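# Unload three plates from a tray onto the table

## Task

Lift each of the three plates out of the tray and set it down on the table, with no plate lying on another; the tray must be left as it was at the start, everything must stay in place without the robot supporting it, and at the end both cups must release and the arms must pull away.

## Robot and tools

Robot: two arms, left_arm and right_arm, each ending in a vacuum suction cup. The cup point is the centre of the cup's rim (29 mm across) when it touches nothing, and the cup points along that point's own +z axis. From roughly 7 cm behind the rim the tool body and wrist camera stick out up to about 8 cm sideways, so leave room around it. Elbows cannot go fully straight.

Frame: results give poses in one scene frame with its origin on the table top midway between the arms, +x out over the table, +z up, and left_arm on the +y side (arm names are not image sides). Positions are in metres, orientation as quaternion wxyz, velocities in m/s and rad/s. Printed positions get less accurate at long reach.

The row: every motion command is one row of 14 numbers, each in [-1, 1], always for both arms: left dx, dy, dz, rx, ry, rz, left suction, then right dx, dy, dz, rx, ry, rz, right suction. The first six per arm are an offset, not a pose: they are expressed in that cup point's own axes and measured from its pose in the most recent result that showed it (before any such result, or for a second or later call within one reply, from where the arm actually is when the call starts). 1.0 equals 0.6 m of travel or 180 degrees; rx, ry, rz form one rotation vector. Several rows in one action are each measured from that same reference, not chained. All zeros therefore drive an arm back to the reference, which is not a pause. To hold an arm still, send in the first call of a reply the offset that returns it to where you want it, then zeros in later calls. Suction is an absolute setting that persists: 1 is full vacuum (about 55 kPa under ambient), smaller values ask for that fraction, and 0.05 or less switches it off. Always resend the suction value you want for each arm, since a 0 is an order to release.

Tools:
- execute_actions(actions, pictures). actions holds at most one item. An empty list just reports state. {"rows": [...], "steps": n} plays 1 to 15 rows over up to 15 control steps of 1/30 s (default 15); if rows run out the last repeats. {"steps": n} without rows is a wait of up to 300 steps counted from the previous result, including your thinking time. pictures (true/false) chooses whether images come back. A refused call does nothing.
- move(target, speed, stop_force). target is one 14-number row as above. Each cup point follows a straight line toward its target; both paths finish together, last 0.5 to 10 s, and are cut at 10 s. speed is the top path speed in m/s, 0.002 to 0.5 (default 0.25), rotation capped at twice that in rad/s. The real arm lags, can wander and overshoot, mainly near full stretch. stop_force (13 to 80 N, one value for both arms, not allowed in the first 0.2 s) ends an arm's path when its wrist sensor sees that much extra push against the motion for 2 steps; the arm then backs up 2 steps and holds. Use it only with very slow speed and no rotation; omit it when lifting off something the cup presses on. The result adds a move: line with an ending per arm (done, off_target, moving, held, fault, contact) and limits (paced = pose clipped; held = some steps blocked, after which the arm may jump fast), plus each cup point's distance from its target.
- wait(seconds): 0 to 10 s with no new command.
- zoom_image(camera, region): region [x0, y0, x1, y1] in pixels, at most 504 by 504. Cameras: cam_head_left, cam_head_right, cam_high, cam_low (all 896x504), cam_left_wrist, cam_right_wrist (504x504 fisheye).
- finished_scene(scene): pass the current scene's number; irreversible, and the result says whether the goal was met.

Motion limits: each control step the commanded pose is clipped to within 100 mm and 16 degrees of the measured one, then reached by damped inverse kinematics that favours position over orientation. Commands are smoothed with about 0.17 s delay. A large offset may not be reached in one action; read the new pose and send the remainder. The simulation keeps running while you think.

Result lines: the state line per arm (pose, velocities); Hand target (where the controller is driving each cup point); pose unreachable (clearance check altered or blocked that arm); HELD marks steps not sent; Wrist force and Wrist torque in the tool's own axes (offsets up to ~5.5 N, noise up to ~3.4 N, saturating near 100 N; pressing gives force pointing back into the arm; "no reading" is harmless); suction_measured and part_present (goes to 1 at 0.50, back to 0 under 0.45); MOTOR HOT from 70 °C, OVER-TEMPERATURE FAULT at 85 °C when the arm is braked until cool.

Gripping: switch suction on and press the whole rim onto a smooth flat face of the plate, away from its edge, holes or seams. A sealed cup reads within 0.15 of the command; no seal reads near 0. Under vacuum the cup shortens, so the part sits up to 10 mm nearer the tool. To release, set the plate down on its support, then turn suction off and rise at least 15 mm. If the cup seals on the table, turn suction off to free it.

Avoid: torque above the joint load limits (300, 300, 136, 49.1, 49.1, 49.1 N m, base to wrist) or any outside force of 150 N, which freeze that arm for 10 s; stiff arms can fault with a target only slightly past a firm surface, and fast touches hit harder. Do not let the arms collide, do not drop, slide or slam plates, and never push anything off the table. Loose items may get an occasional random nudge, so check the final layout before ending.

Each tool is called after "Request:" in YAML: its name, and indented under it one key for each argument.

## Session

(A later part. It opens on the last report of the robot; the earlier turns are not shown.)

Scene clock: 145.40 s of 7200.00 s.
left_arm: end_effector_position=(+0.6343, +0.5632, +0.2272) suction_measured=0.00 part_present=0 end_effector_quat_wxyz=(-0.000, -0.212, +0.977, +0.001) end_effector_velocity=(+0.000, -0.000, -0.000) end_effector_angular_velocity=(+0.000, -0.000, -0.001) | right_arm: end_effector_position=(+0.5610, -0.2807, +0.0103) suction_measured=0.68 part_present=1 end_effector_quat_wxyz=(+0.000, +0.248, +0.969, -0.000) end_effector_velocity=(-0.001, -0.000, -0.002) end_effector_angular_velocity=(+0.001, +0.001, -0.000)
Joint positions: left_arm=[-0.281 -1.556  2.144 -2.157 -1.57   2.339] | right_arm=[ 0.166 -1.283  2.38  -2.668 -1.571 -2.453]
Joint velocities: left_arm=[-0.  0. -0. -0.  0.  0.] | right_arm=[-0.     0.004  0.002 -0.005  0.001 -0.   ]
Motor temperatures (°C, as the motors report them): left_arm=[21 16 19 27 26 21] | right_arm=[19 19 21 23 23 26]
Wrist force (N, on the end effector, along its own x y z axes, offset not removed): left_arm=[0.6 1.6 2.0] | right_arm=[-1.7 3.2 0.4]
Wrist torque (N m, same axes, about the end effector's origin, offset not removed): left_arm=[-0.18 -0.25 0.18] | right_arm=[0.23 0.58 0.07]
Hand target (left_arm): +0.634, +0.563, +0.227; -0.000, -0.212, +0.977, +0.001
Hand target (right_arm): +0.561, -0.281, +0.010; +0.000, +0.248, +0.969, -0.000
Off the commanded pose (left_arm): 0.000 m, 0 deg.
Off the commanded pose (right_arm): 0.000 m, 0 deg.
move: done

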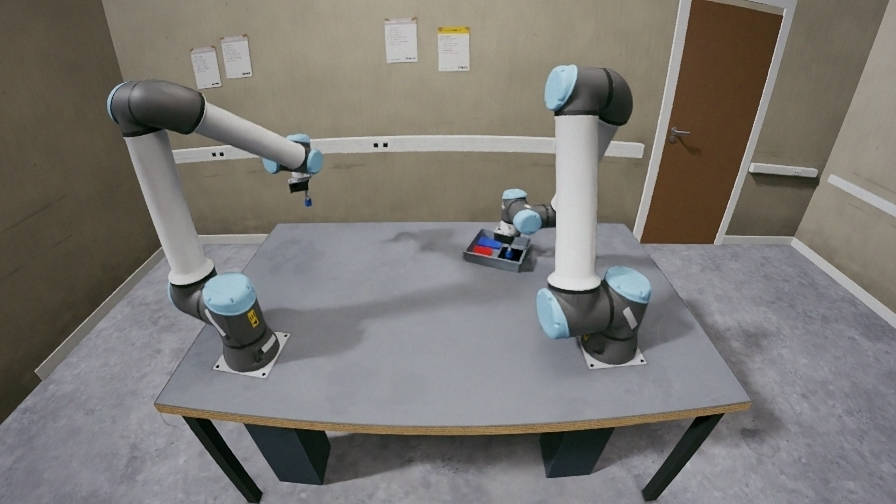

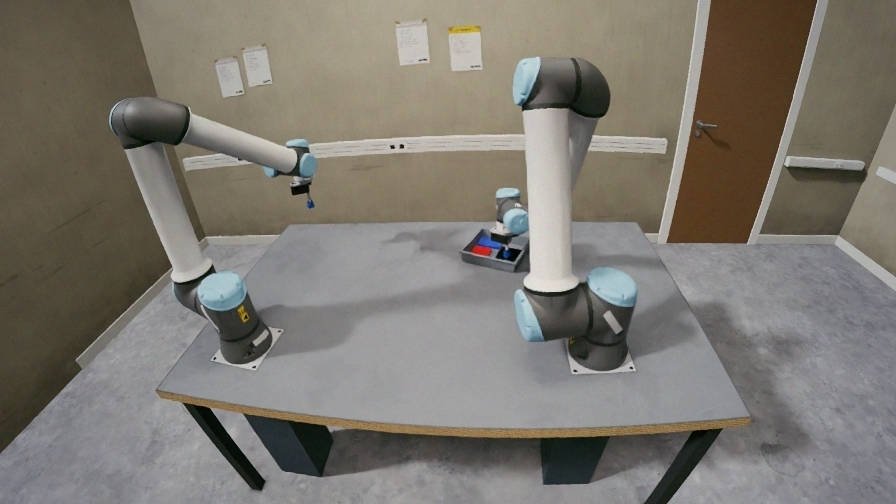

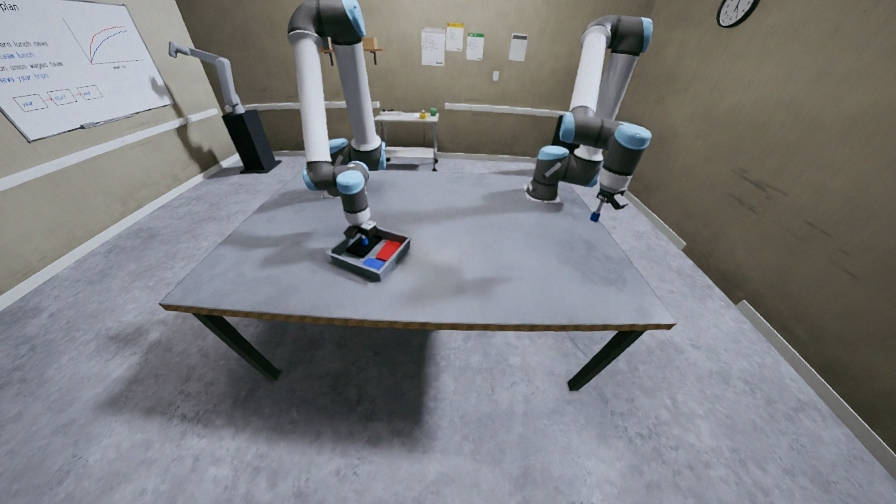

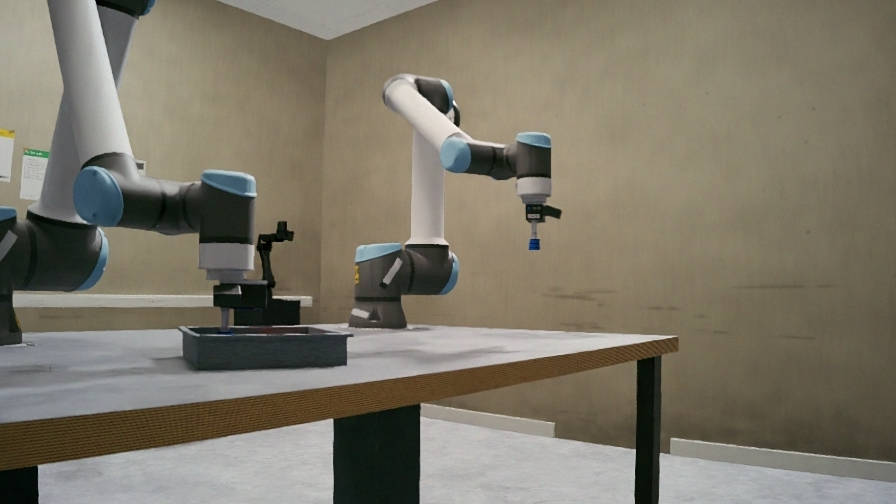

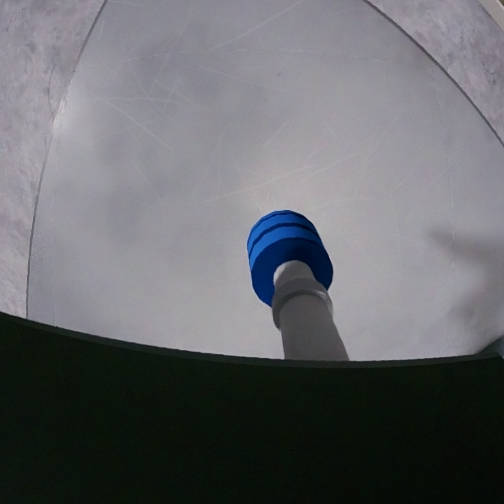

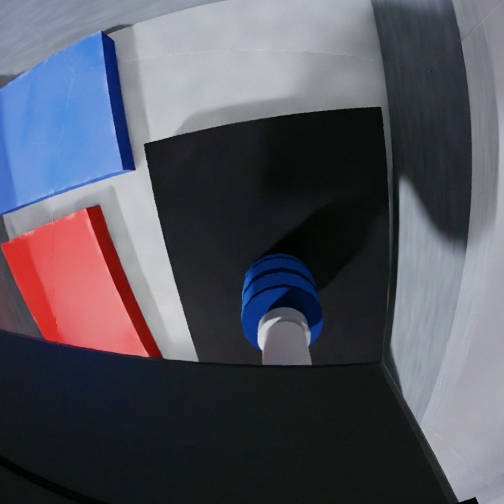

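Request:
move:
  target: [0,0,0,0,0,0,0, 0,0,-0.125,0,0,0,1]
  speed: 0.08

Scene clock: 150.43 s of 7200.00 s.
left_arm: end_effector_position=(+0.6343, +0.5632, +0.2272) suction_measured=0.00 part_present=0 end_effector_quat_wxyz=(-0.000, -0.212, +0.977, +0.001) end_effector_velocity=(+0.000, +0.001, +0.000) end_effector_angular_velocity=(+0.001, -0.001, +0.001) | right_arm: end_effector_position=(+0.5609, -0.2807, +0.0851) suction_measured=0.98 part_present=1 end_effector_quat_wxyz=(+0.000, +0.248, +0.969, -0.000) end_effector_velocity=(-0.000, -0.000, +0.003) end_effector_angular_velocity=(+0.000, -0.000, -0.001)
Joint positions: left_arm=[-0.281 -1.556  2.144 -2.157 -1.57   2.339] | right_arm=[ 0.166 -1.43   2.345 -2.486 -1.571 -2.452]
Joint velocities: left_arm=[ 0.002 -0.001  0.    -0.001  0.001  0.   ] | right_arm=[-0.    -0.005 -0.001  0.005  0.     0.001]
Motor temperatures (°C, as the motors report them): left_arm=[21 16 19 27 26 21] | right_arm=[19 19 21 23 23 26]
Wrist force (N, on the end effector, along its own x y z axes, offset not removed): left_arm=[2.6 -0.1 -0.3] | right_arm=[-0.5 4.6 1.9]
Wrist torque (N m, same axes, about the end effector's origin, offset not removed): left_arm=[-0.39 -0.60 0.15] | right_arm=[0.57 0.04 -0.25]
Hand target (left_arm): +0.634, +0.563, +0.227; -0.000, -0.212, +0.977, +0.001
Hand target (right_arm): +0.561, -0.281, +0.085; +0.000, +0.248, +0.969, -0.000
Off the commanded pose (left_arm): 0.000 m, 0 deg.
Off the commanded pose (right_arm): 0.000 m, 0 deg.
move: done

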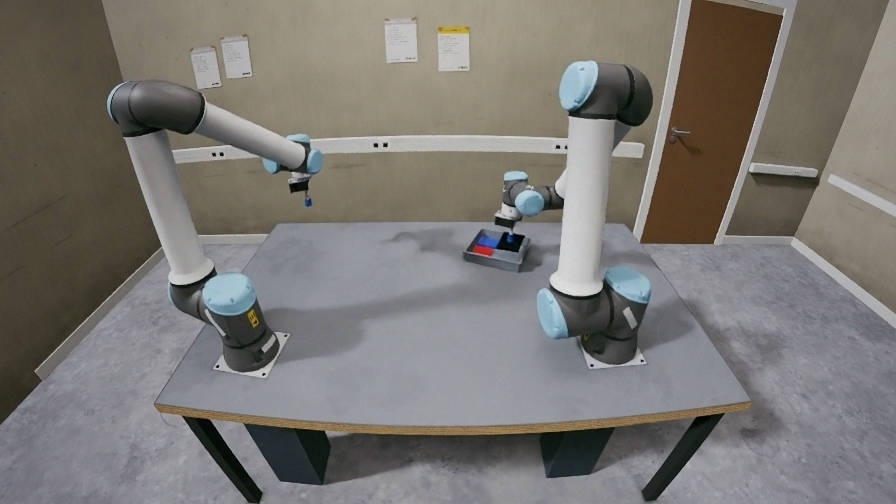

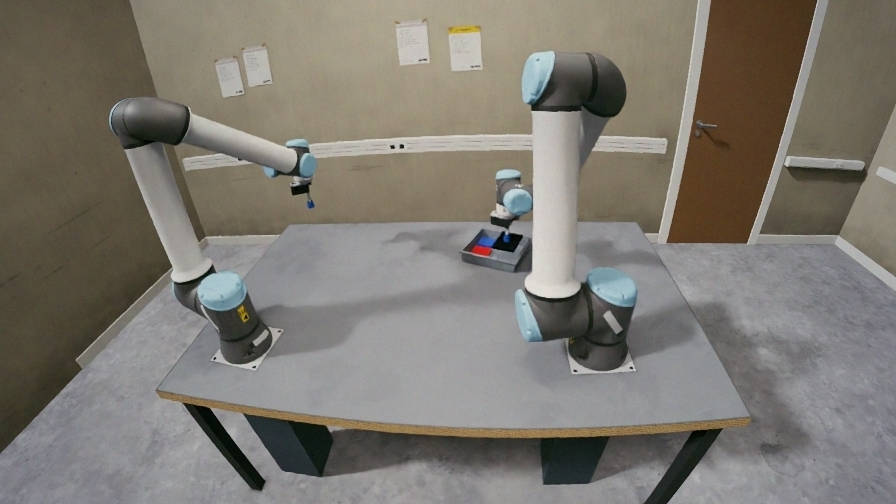

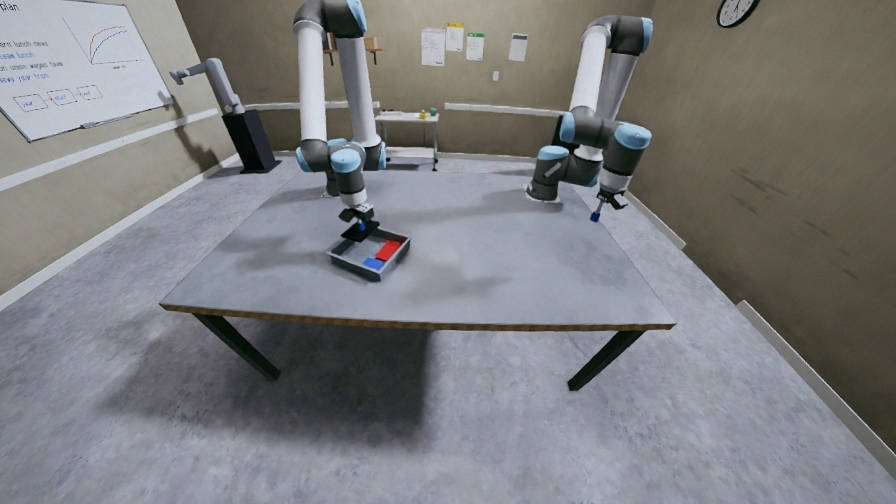

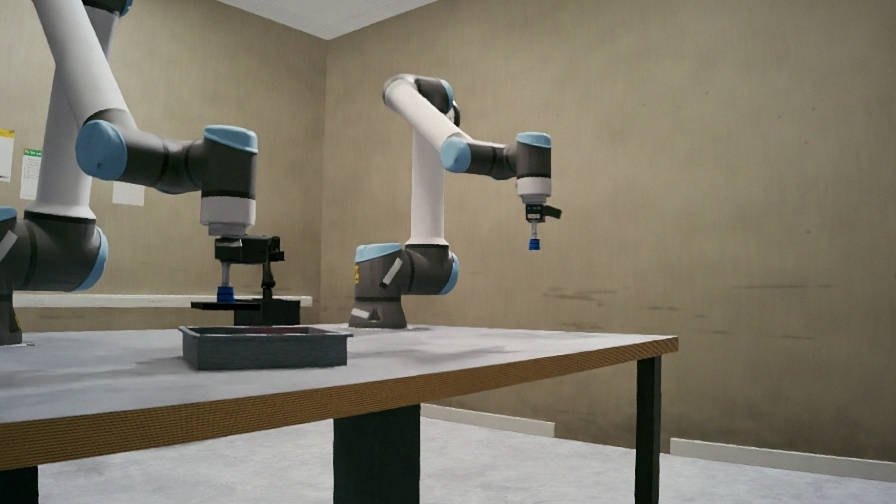

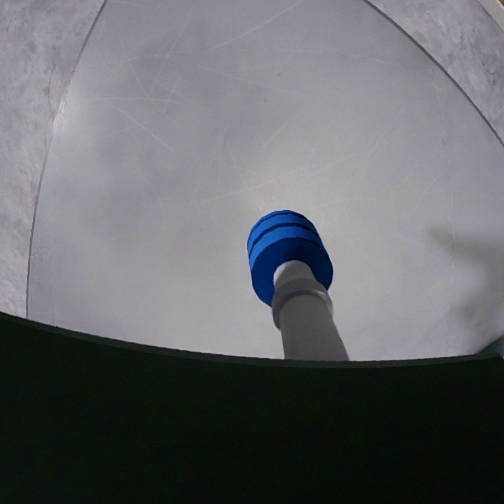

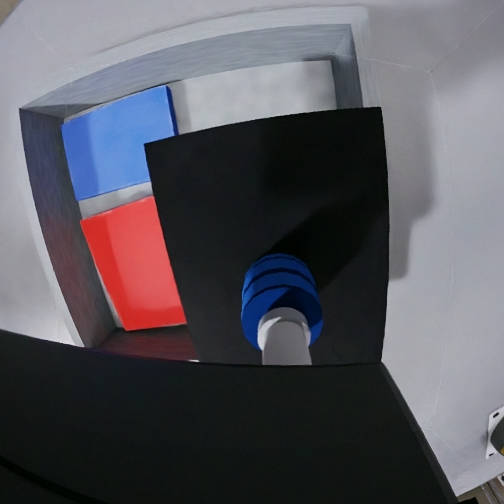

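Request:
zoom_image:
  camera: "cam_low"
  region: [160, 230, 360, 380]

Region (160, 230, 360, 380) of cam_low's 896x504 image, scaled by 2.520, with more detail than that image has; it fills the top 378 rows of this view, and the rest is white.

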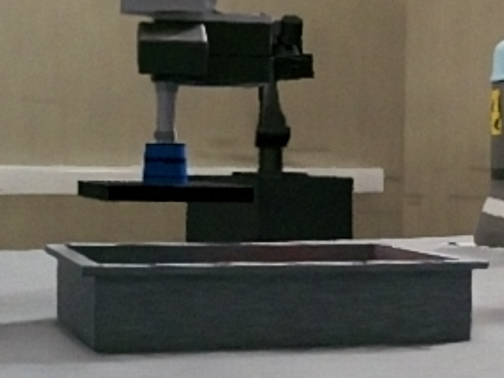

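Request:
move:
  target: [0,0,0,0,0,0,0, 0,-0.275,0.0167,0,0,0,1]
  speed: 0.2

Request:
move:
  target: [0,0,0,0,0,0,0, 0,0,0.115,0,0,0,1]
  speed: 0.12

Request:
move:
  target: [0,0,0,0,0,0,0, 0,0,0.02,0,0,0,1]
  speed: 0.004
  stop_force: 13

Scene clock: 169.00 s of 7200.00 s.
left_arm: end_effector_position=(+0.6343, +0.5632, +0.2272) suction_measured=0.00 part_present=0 end_effector_quat_wxyz=(-0.000, -0.212, +0.977, +0.001) end_effector_velocity=(+0.000, +0.000, -0.001) end_effector_angular_velocity=(+0.000, +0.001, +0.001) | right_arm: end_effector_position=(+0.4815, -0.4251, +0.0750) suction_measured=0.99 part_present=1 end_effector_quat_wxyz=(-0.000, +0.248, +0.969, -0.000) end_effector_velocity=(-0.000, -0.001, +0.000) end_effector_angular_velocity=(+0.002, -0.001, -0.001)
Joint positions: left_arm=[-0.281 -1.556  2.144 -2.157 -1.57   2.339] | right_arm=[-0.125 -1.62   2.581 -2.532 -1.571 -2.744]
Joint velocities: left_arm=[ 0.001  0.001 -0.    -0.    -0.     0.   ] | right_arm=[-0.004 -0.003  0.002  0.     0.002 -0.003]
Motor temperatures (°C, as the motors report them): left_arm=[21 16 19 27 26 21] | right_arm=[19 19 21 23 23 26]
Wrist force (N, on the end effector, along its own x y z axes, offset not removed): left_arm=[1.7 1.8 -1.9] | right_arm=[-4.4 -0.2 4.4]
Wrist torque (N m, same axes, about the end effector's origin, offset not removed): left_arm=[-0.07 -0.44 0.19] | right_arm=[-0.07 0.65 0.03]
Hand target (left_arm): +0.634, +0.563, +0.227; -0.000, -0.212, +0.977, +0.001
Hand target (right_arm): +0.481, -0.425, +0.075; -0.000, +0.248, +0.969, -0.000
Off the commanded pose (left_arm): 0.000 m, 0 deg.
Off the commanded pose (right_arm): 0.000 m, 0 deg.
move: done

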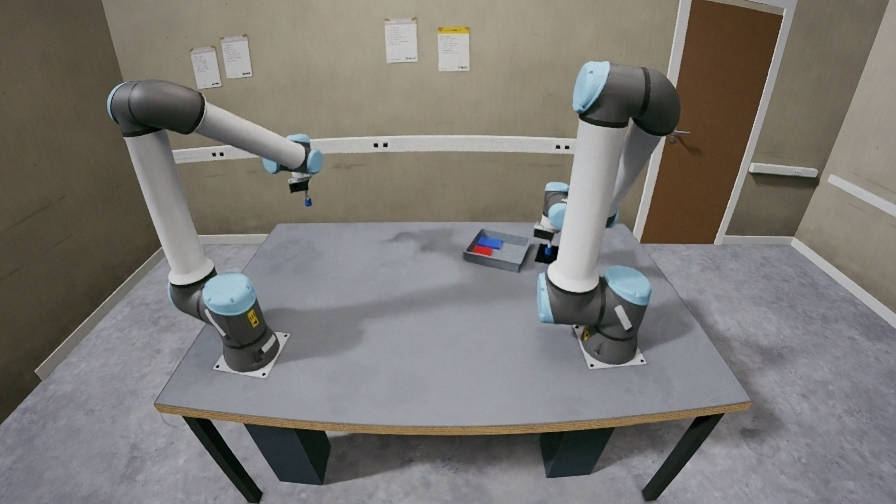

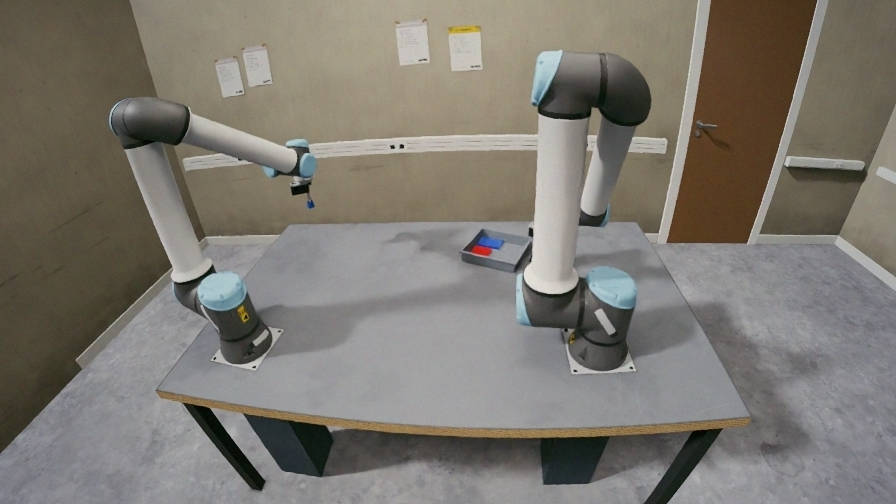

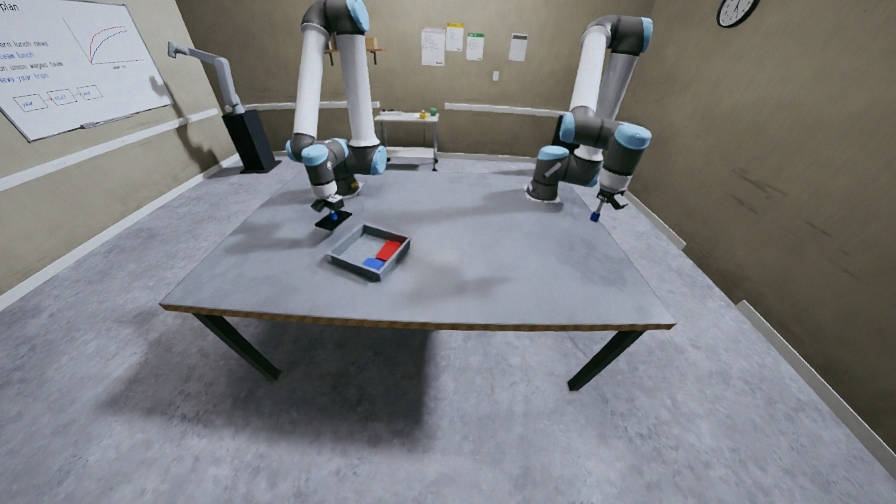

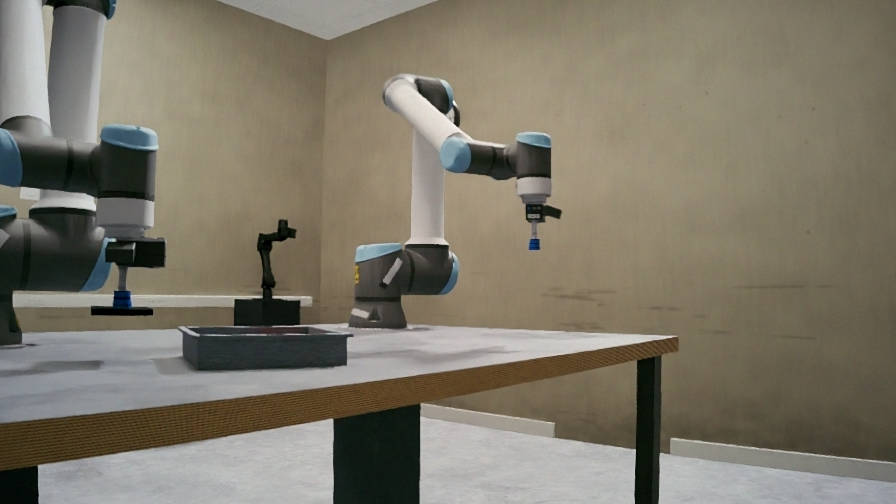

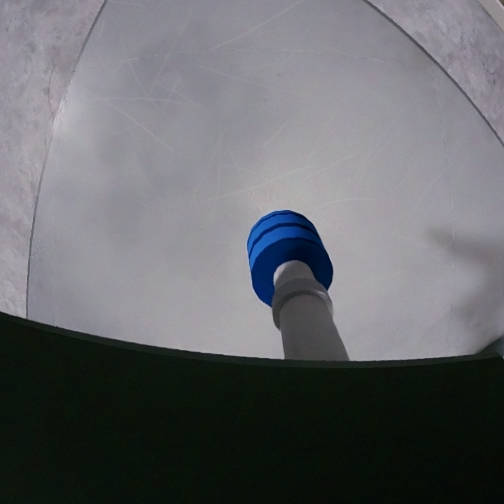

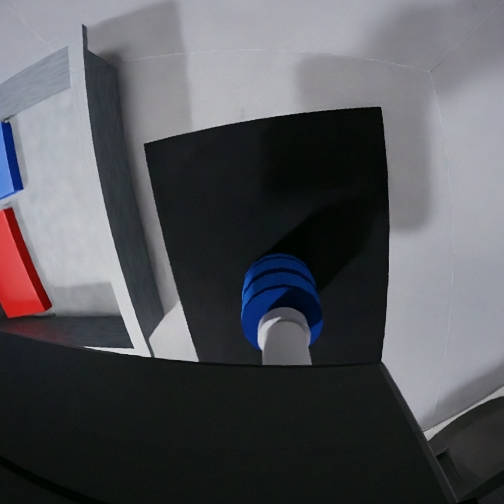

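Scene clock: 170.07 s of 7200.00 s.
left_arm: end_effector_position=(+0.6343, +0.5632, +0.2272) suction_measured=0.00 part_present=0 end_effector_quat_wxyz=(-0.000, -0.212, +0.977, +0.001) end_effector_velocity=(-0.000, -0.001, -0.001) end_effector_angular_velocity=(+0.000, +0.000, -0.001) | right_arm: end_effector_position=(+0.4815, -0.4251, +0.0062) suction_measured=0.99 part_present=1 end_effector_quat_wxyz=(-0.000, +0.248, +0.969, -0.000) end_effector_velocity=(-0.001, +0.000, -0.003) end_effector_angular_velocity=(+0.001, +0.002, -0.001)
Joint positions: left_arm=[-0.281 -1.556  2.144 -2.157 -1.57   2.339] | right_arm=[-0.125 -1.427  2.623 -2.766 -1.571 -2.744]
Joint velocities: left_arm=[-0.001  0.001  0.    -0.001  0.     0.   ] | right_arm=[ 0.     0.007  0.002 -0.007  0.     0.001]
Motor temperatures (°C, as the motors report them): left_arm=[21 16 19 27 26 21] | right_arm=[19 19 21 23 23 26]
Wrist force (N, on the end effector, along its own x y z axes, offset not removed): left_arm=[-0.8 3.5 -0.2] | right_arm=[-2.6 5.0 5.0]
Wrist torque (N m, same axes, about the end effector's origin, offset not removed): left_arm=[0.17 -0.12 0.19] | right_arm=[0.69 0.47 -0.07]
Hand target (left_arm): +0.634, +0.563, +0.227; -0.000, -0.212, +0.977, +0.001
Hand target (right_arm): +0.482, -0.425, +0.006; -0.000, +0.248, +0.969, -0.000
Off the commanded pose (left_arm): 0.000 m, 0 deg.
Off the commanded pose (right_arm): 0.000 m, 0 deg.
move: done

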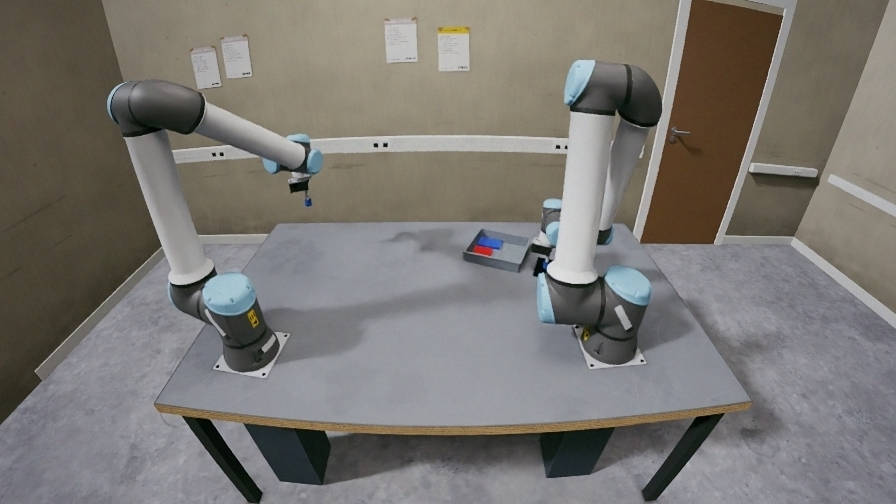

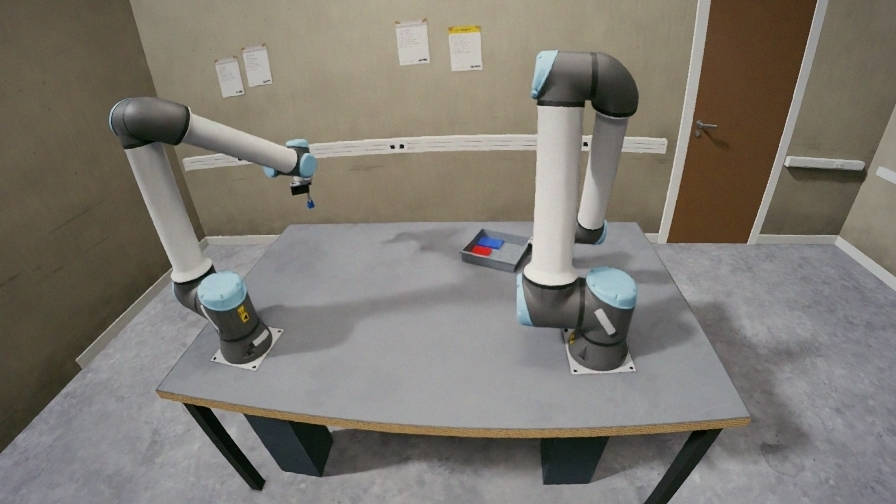

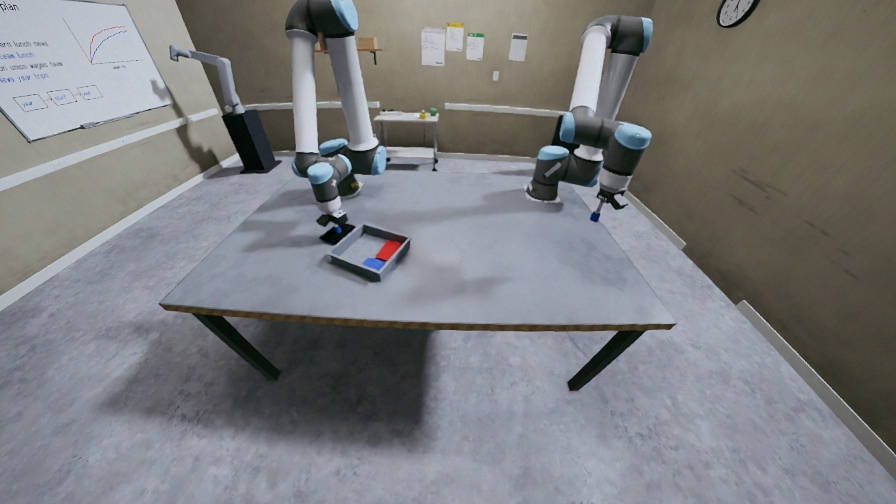

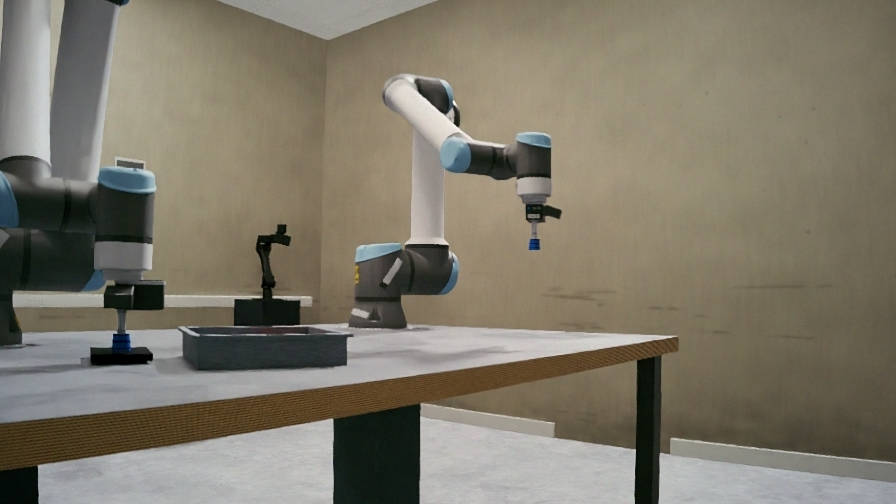

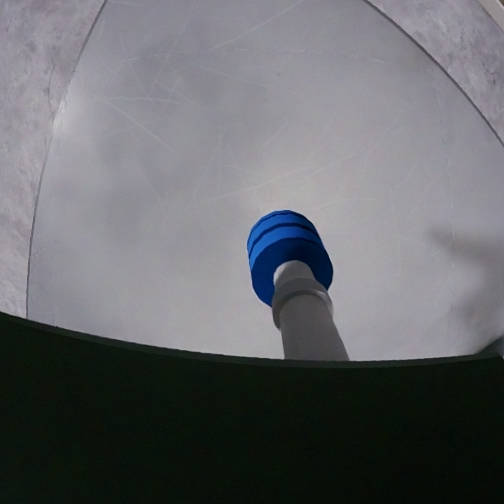

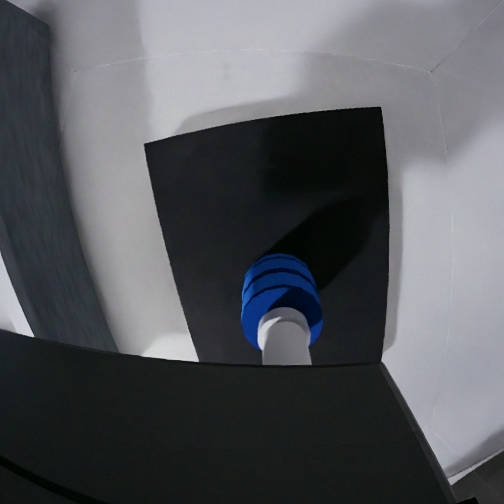

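Scene clock: 171.97 s of 7200.00 s.
left_arm: end_effector_position=(+0.6343, +0.5632, +0.2272) suction_measured=0.00 part_present=0 end_effector_quat_wxyz=(-0.000, -0.212, +0.977, +0.001) end_effector_velocity=(-0.000, +0.000, -0.000) end_effector_angular_velocity=(-0.001, +0.000, +0.001) | right_arm: end_effector_position=(+0.4815, -0.4251, +0.0000) suction_measured=0.99 part_present=1 end_effector_quat_wxyz=(-0.000, +0.248, +0.969, -0.000) end_effector_velocity=(+0.000, -0.000, +0.001) end_effector_angular_velocity=(-0.001, -0.000, +0.000)
Joint positions: left_arm=[-0.281 -1.556  2.144 -2.157 -1.57   2.339] | right_arm=[-0.125 -1.408  2.625 -2.788 -1.571 -2.744]
Joint velocities: left_arm=[ 0.001 -0.     0.001 -0.001 -0.001  0.   ] | right_arm=[-0.    -0.003 -0.001  0.004 -0.001 -0.   ]
Motor temperatures (°C, as the motors report them): left_arm=[21 16 19 27 26 21] | right_arm=[19 19 21 23 23 26]
Wrist force (N, on the end effector, along its own x y z axes, offset not removed): left_arm=[0.7 5.0 -0.6] | right_arm=[-7.0 -2.2 -20.4]
Wrist torque (N m, same axes, about the end effector's origin, offset not removed): left_arm=[0.25 -0.24 0.20] | right_arm=[-0.31 1.45 0.08]
Hand target (left_arm): +0.634, +0.563, +0.227; -0.000, -0.212, +0.977, +0.001
Hand target (right_arm): +0.482, -0.425, +0.000; -0.000, +0.248, +0.969, -0.000
Off the commanded pose (left_arm): 0.000 m, 0 deg.
Off the commanded pose (right_arm): 0.006 m, 0 deg.
move: contact (right_arm)

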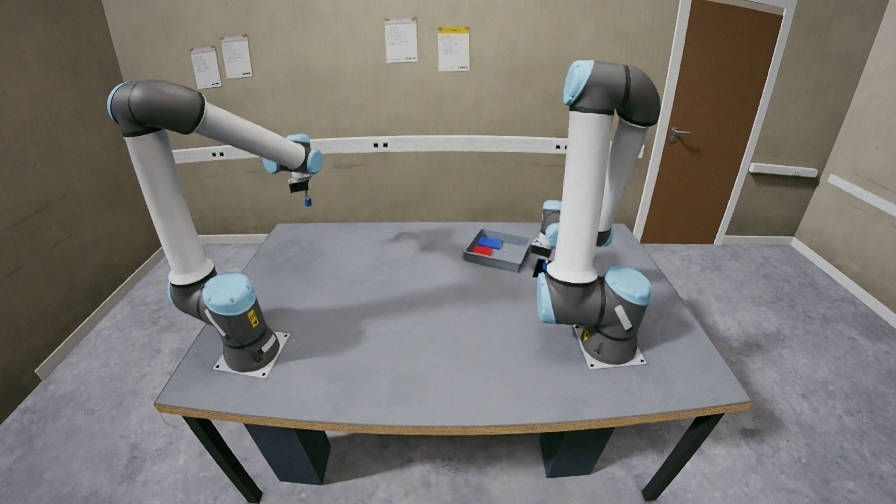

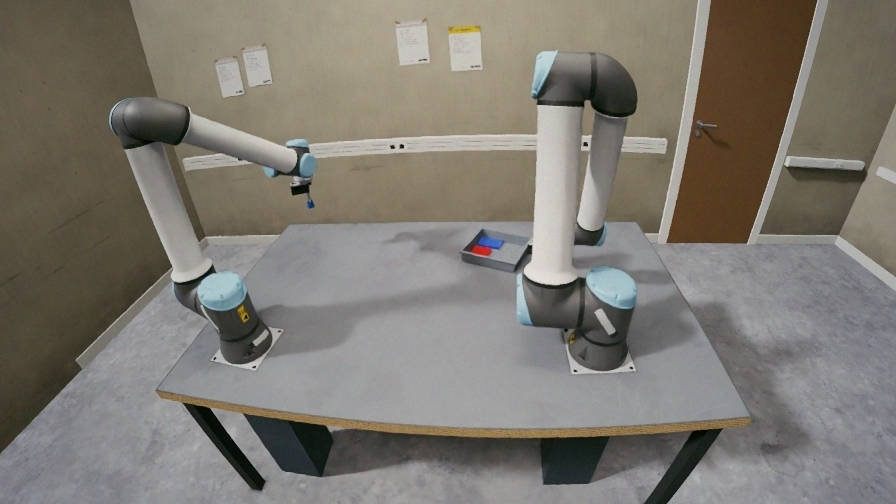

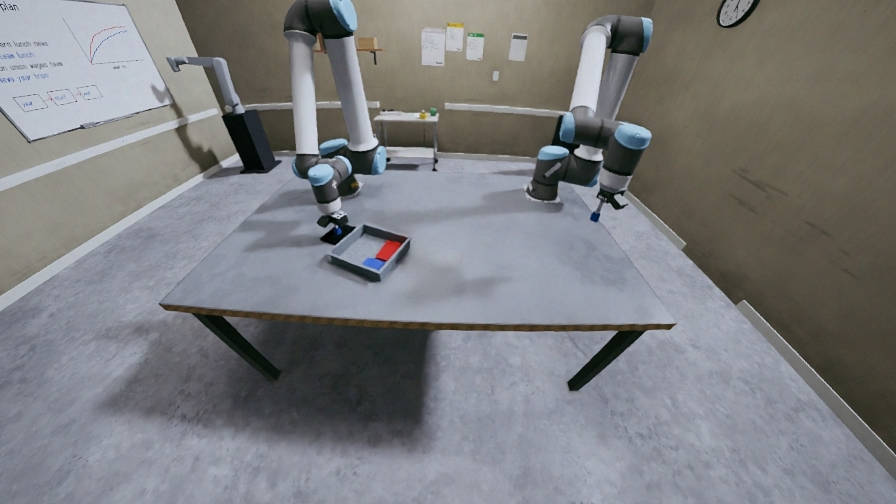

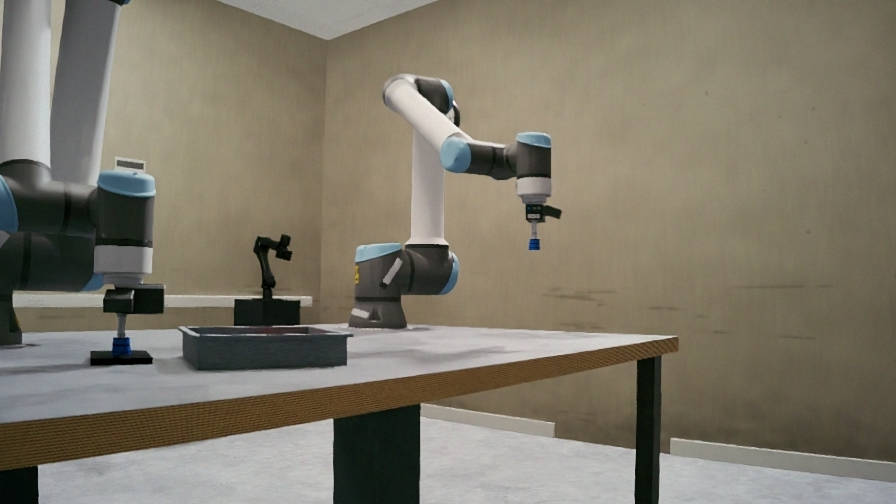

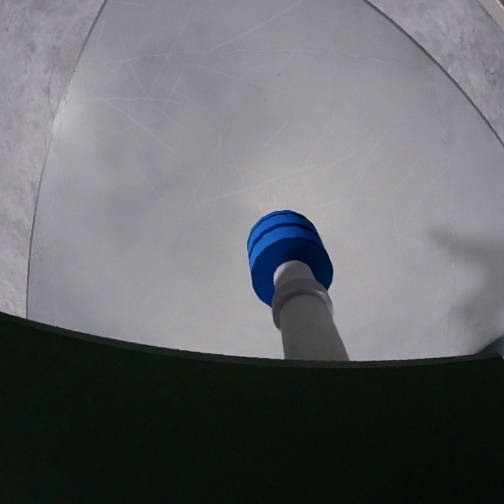

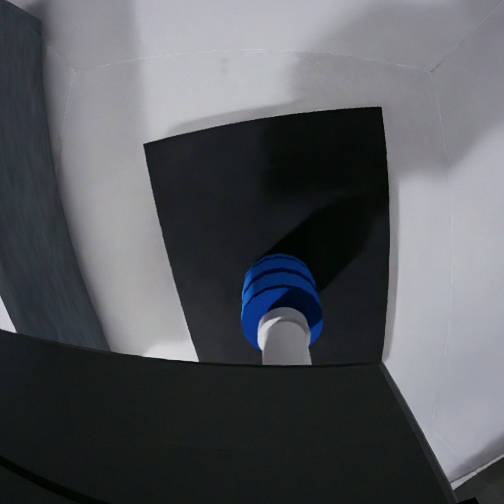

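Request:
execute_actions:
  actions:
    - {"rows": [[0,0,0,0,0,0,0, 0,0,-0.001,0,0,0,0]], "steps": 12}
  pictures: false

Scene clock: 174.93 s of 7200.00 s.
left_arm: end_effector_position=(+0.6343, +0.5632, +0.2272) suction_measured=0.00 part_present=0 end_effector_quat_wxyz=(-0.000, -0.212, +0.977, +0.001) end_effector_velocity=(-0.000, +0.001, +0.000) end_effector_angular_velocity=(+0.001, +0.000, +0.000) | right_arm: end_effector_position=(+0.4815, -0.4251, +0.0006) suction_measured=0.00 part_present=0 end_effector_quat_wxyz=(-0.000, +0.248, +0.969, -0.000) end_effector_velocity=(+0.000, -0.000, +0.001) end_effector_angular_velocity=(+0.000, -0.001, -0.001)
Joint positions: left_arm=[-0.281 -1.556  2.144 -2.157 -1.57   2.339] | right_arm=[-0.125 -1.41   2.625 -2.786 -1.571 -2.744]
Joint velocities: left_arm=[ 0.001 -0.001  0.     0.     0.001  0.   ] | right_arm=[-0.    -0.001  0.    -0.     0.     0.001]
Motor temperatures (°C, as the motors report them): left_arm=[21 16 19 27 26 21] | right_arm=[19 19 21 23 23 26]
Wrist force (N, on the end effector, along its own x y z axes, offset not removed): left_arm=[-2.4 2.7 -0.7] | right_arm=[-1.6 4.9 -4.6]
Wrist torque (N m, same axes, about the end effector's origin, offset not removed): left_arm=[-0.06 0.13 0.07] | right_arm=[0.62 0.44 -0.09]
Hand target (left_arm): +0.634, +0.563, +0.227; -0.000, -0.212, +0.977, +0.001
Hand target (right_arm): +0.482, -0.425, +0.001; -0.000, +0.248, +0.969, -0.000
Off the commanded pose (left_arm): 0.000 m, 0 deg.
Off the commanded pose (right_arm): 0.000 m, 0 deg.
Steps of this call (steps 1 to 77: nothing new was sent; steps 78 to 89: all 12 steps of this action). Readings (end_effector_position | what the end effector reports):
78: left_arm (+0.6343, +0.5632, +0.2272) | right_arm (+0.4816, -0.4251, +0.0002) | left_arm suction_measured=0.00 part_present=0 | right_arm suction_measured=0.30 part_present=0
79: left_arm (+0.6343, +0.5632, +0.2272) | right_arm (+0.4816, -0.4251, +0.0003) | left_arm suction_measured=0.00 part_present=0 | right_arm suction_measured=0.00 part_present=0
81: left_arm (+0.6343, +0.5632, +0.2272) | right_arm (+0.4816, -0.4251, +0.0005) | left_arm suction_measured=0.00 part_present=0 | right_arm suction_measured=0.00 part_present=0
85: left_arm (+0.6343, +0.5632, +0.2272) | right_arm (+0.4815, -0.4251, +0.0006) | left_arm suction_measured=0.00 part_present=0 | right_arm suction_measured=0.00 part_present=0
89: the state above


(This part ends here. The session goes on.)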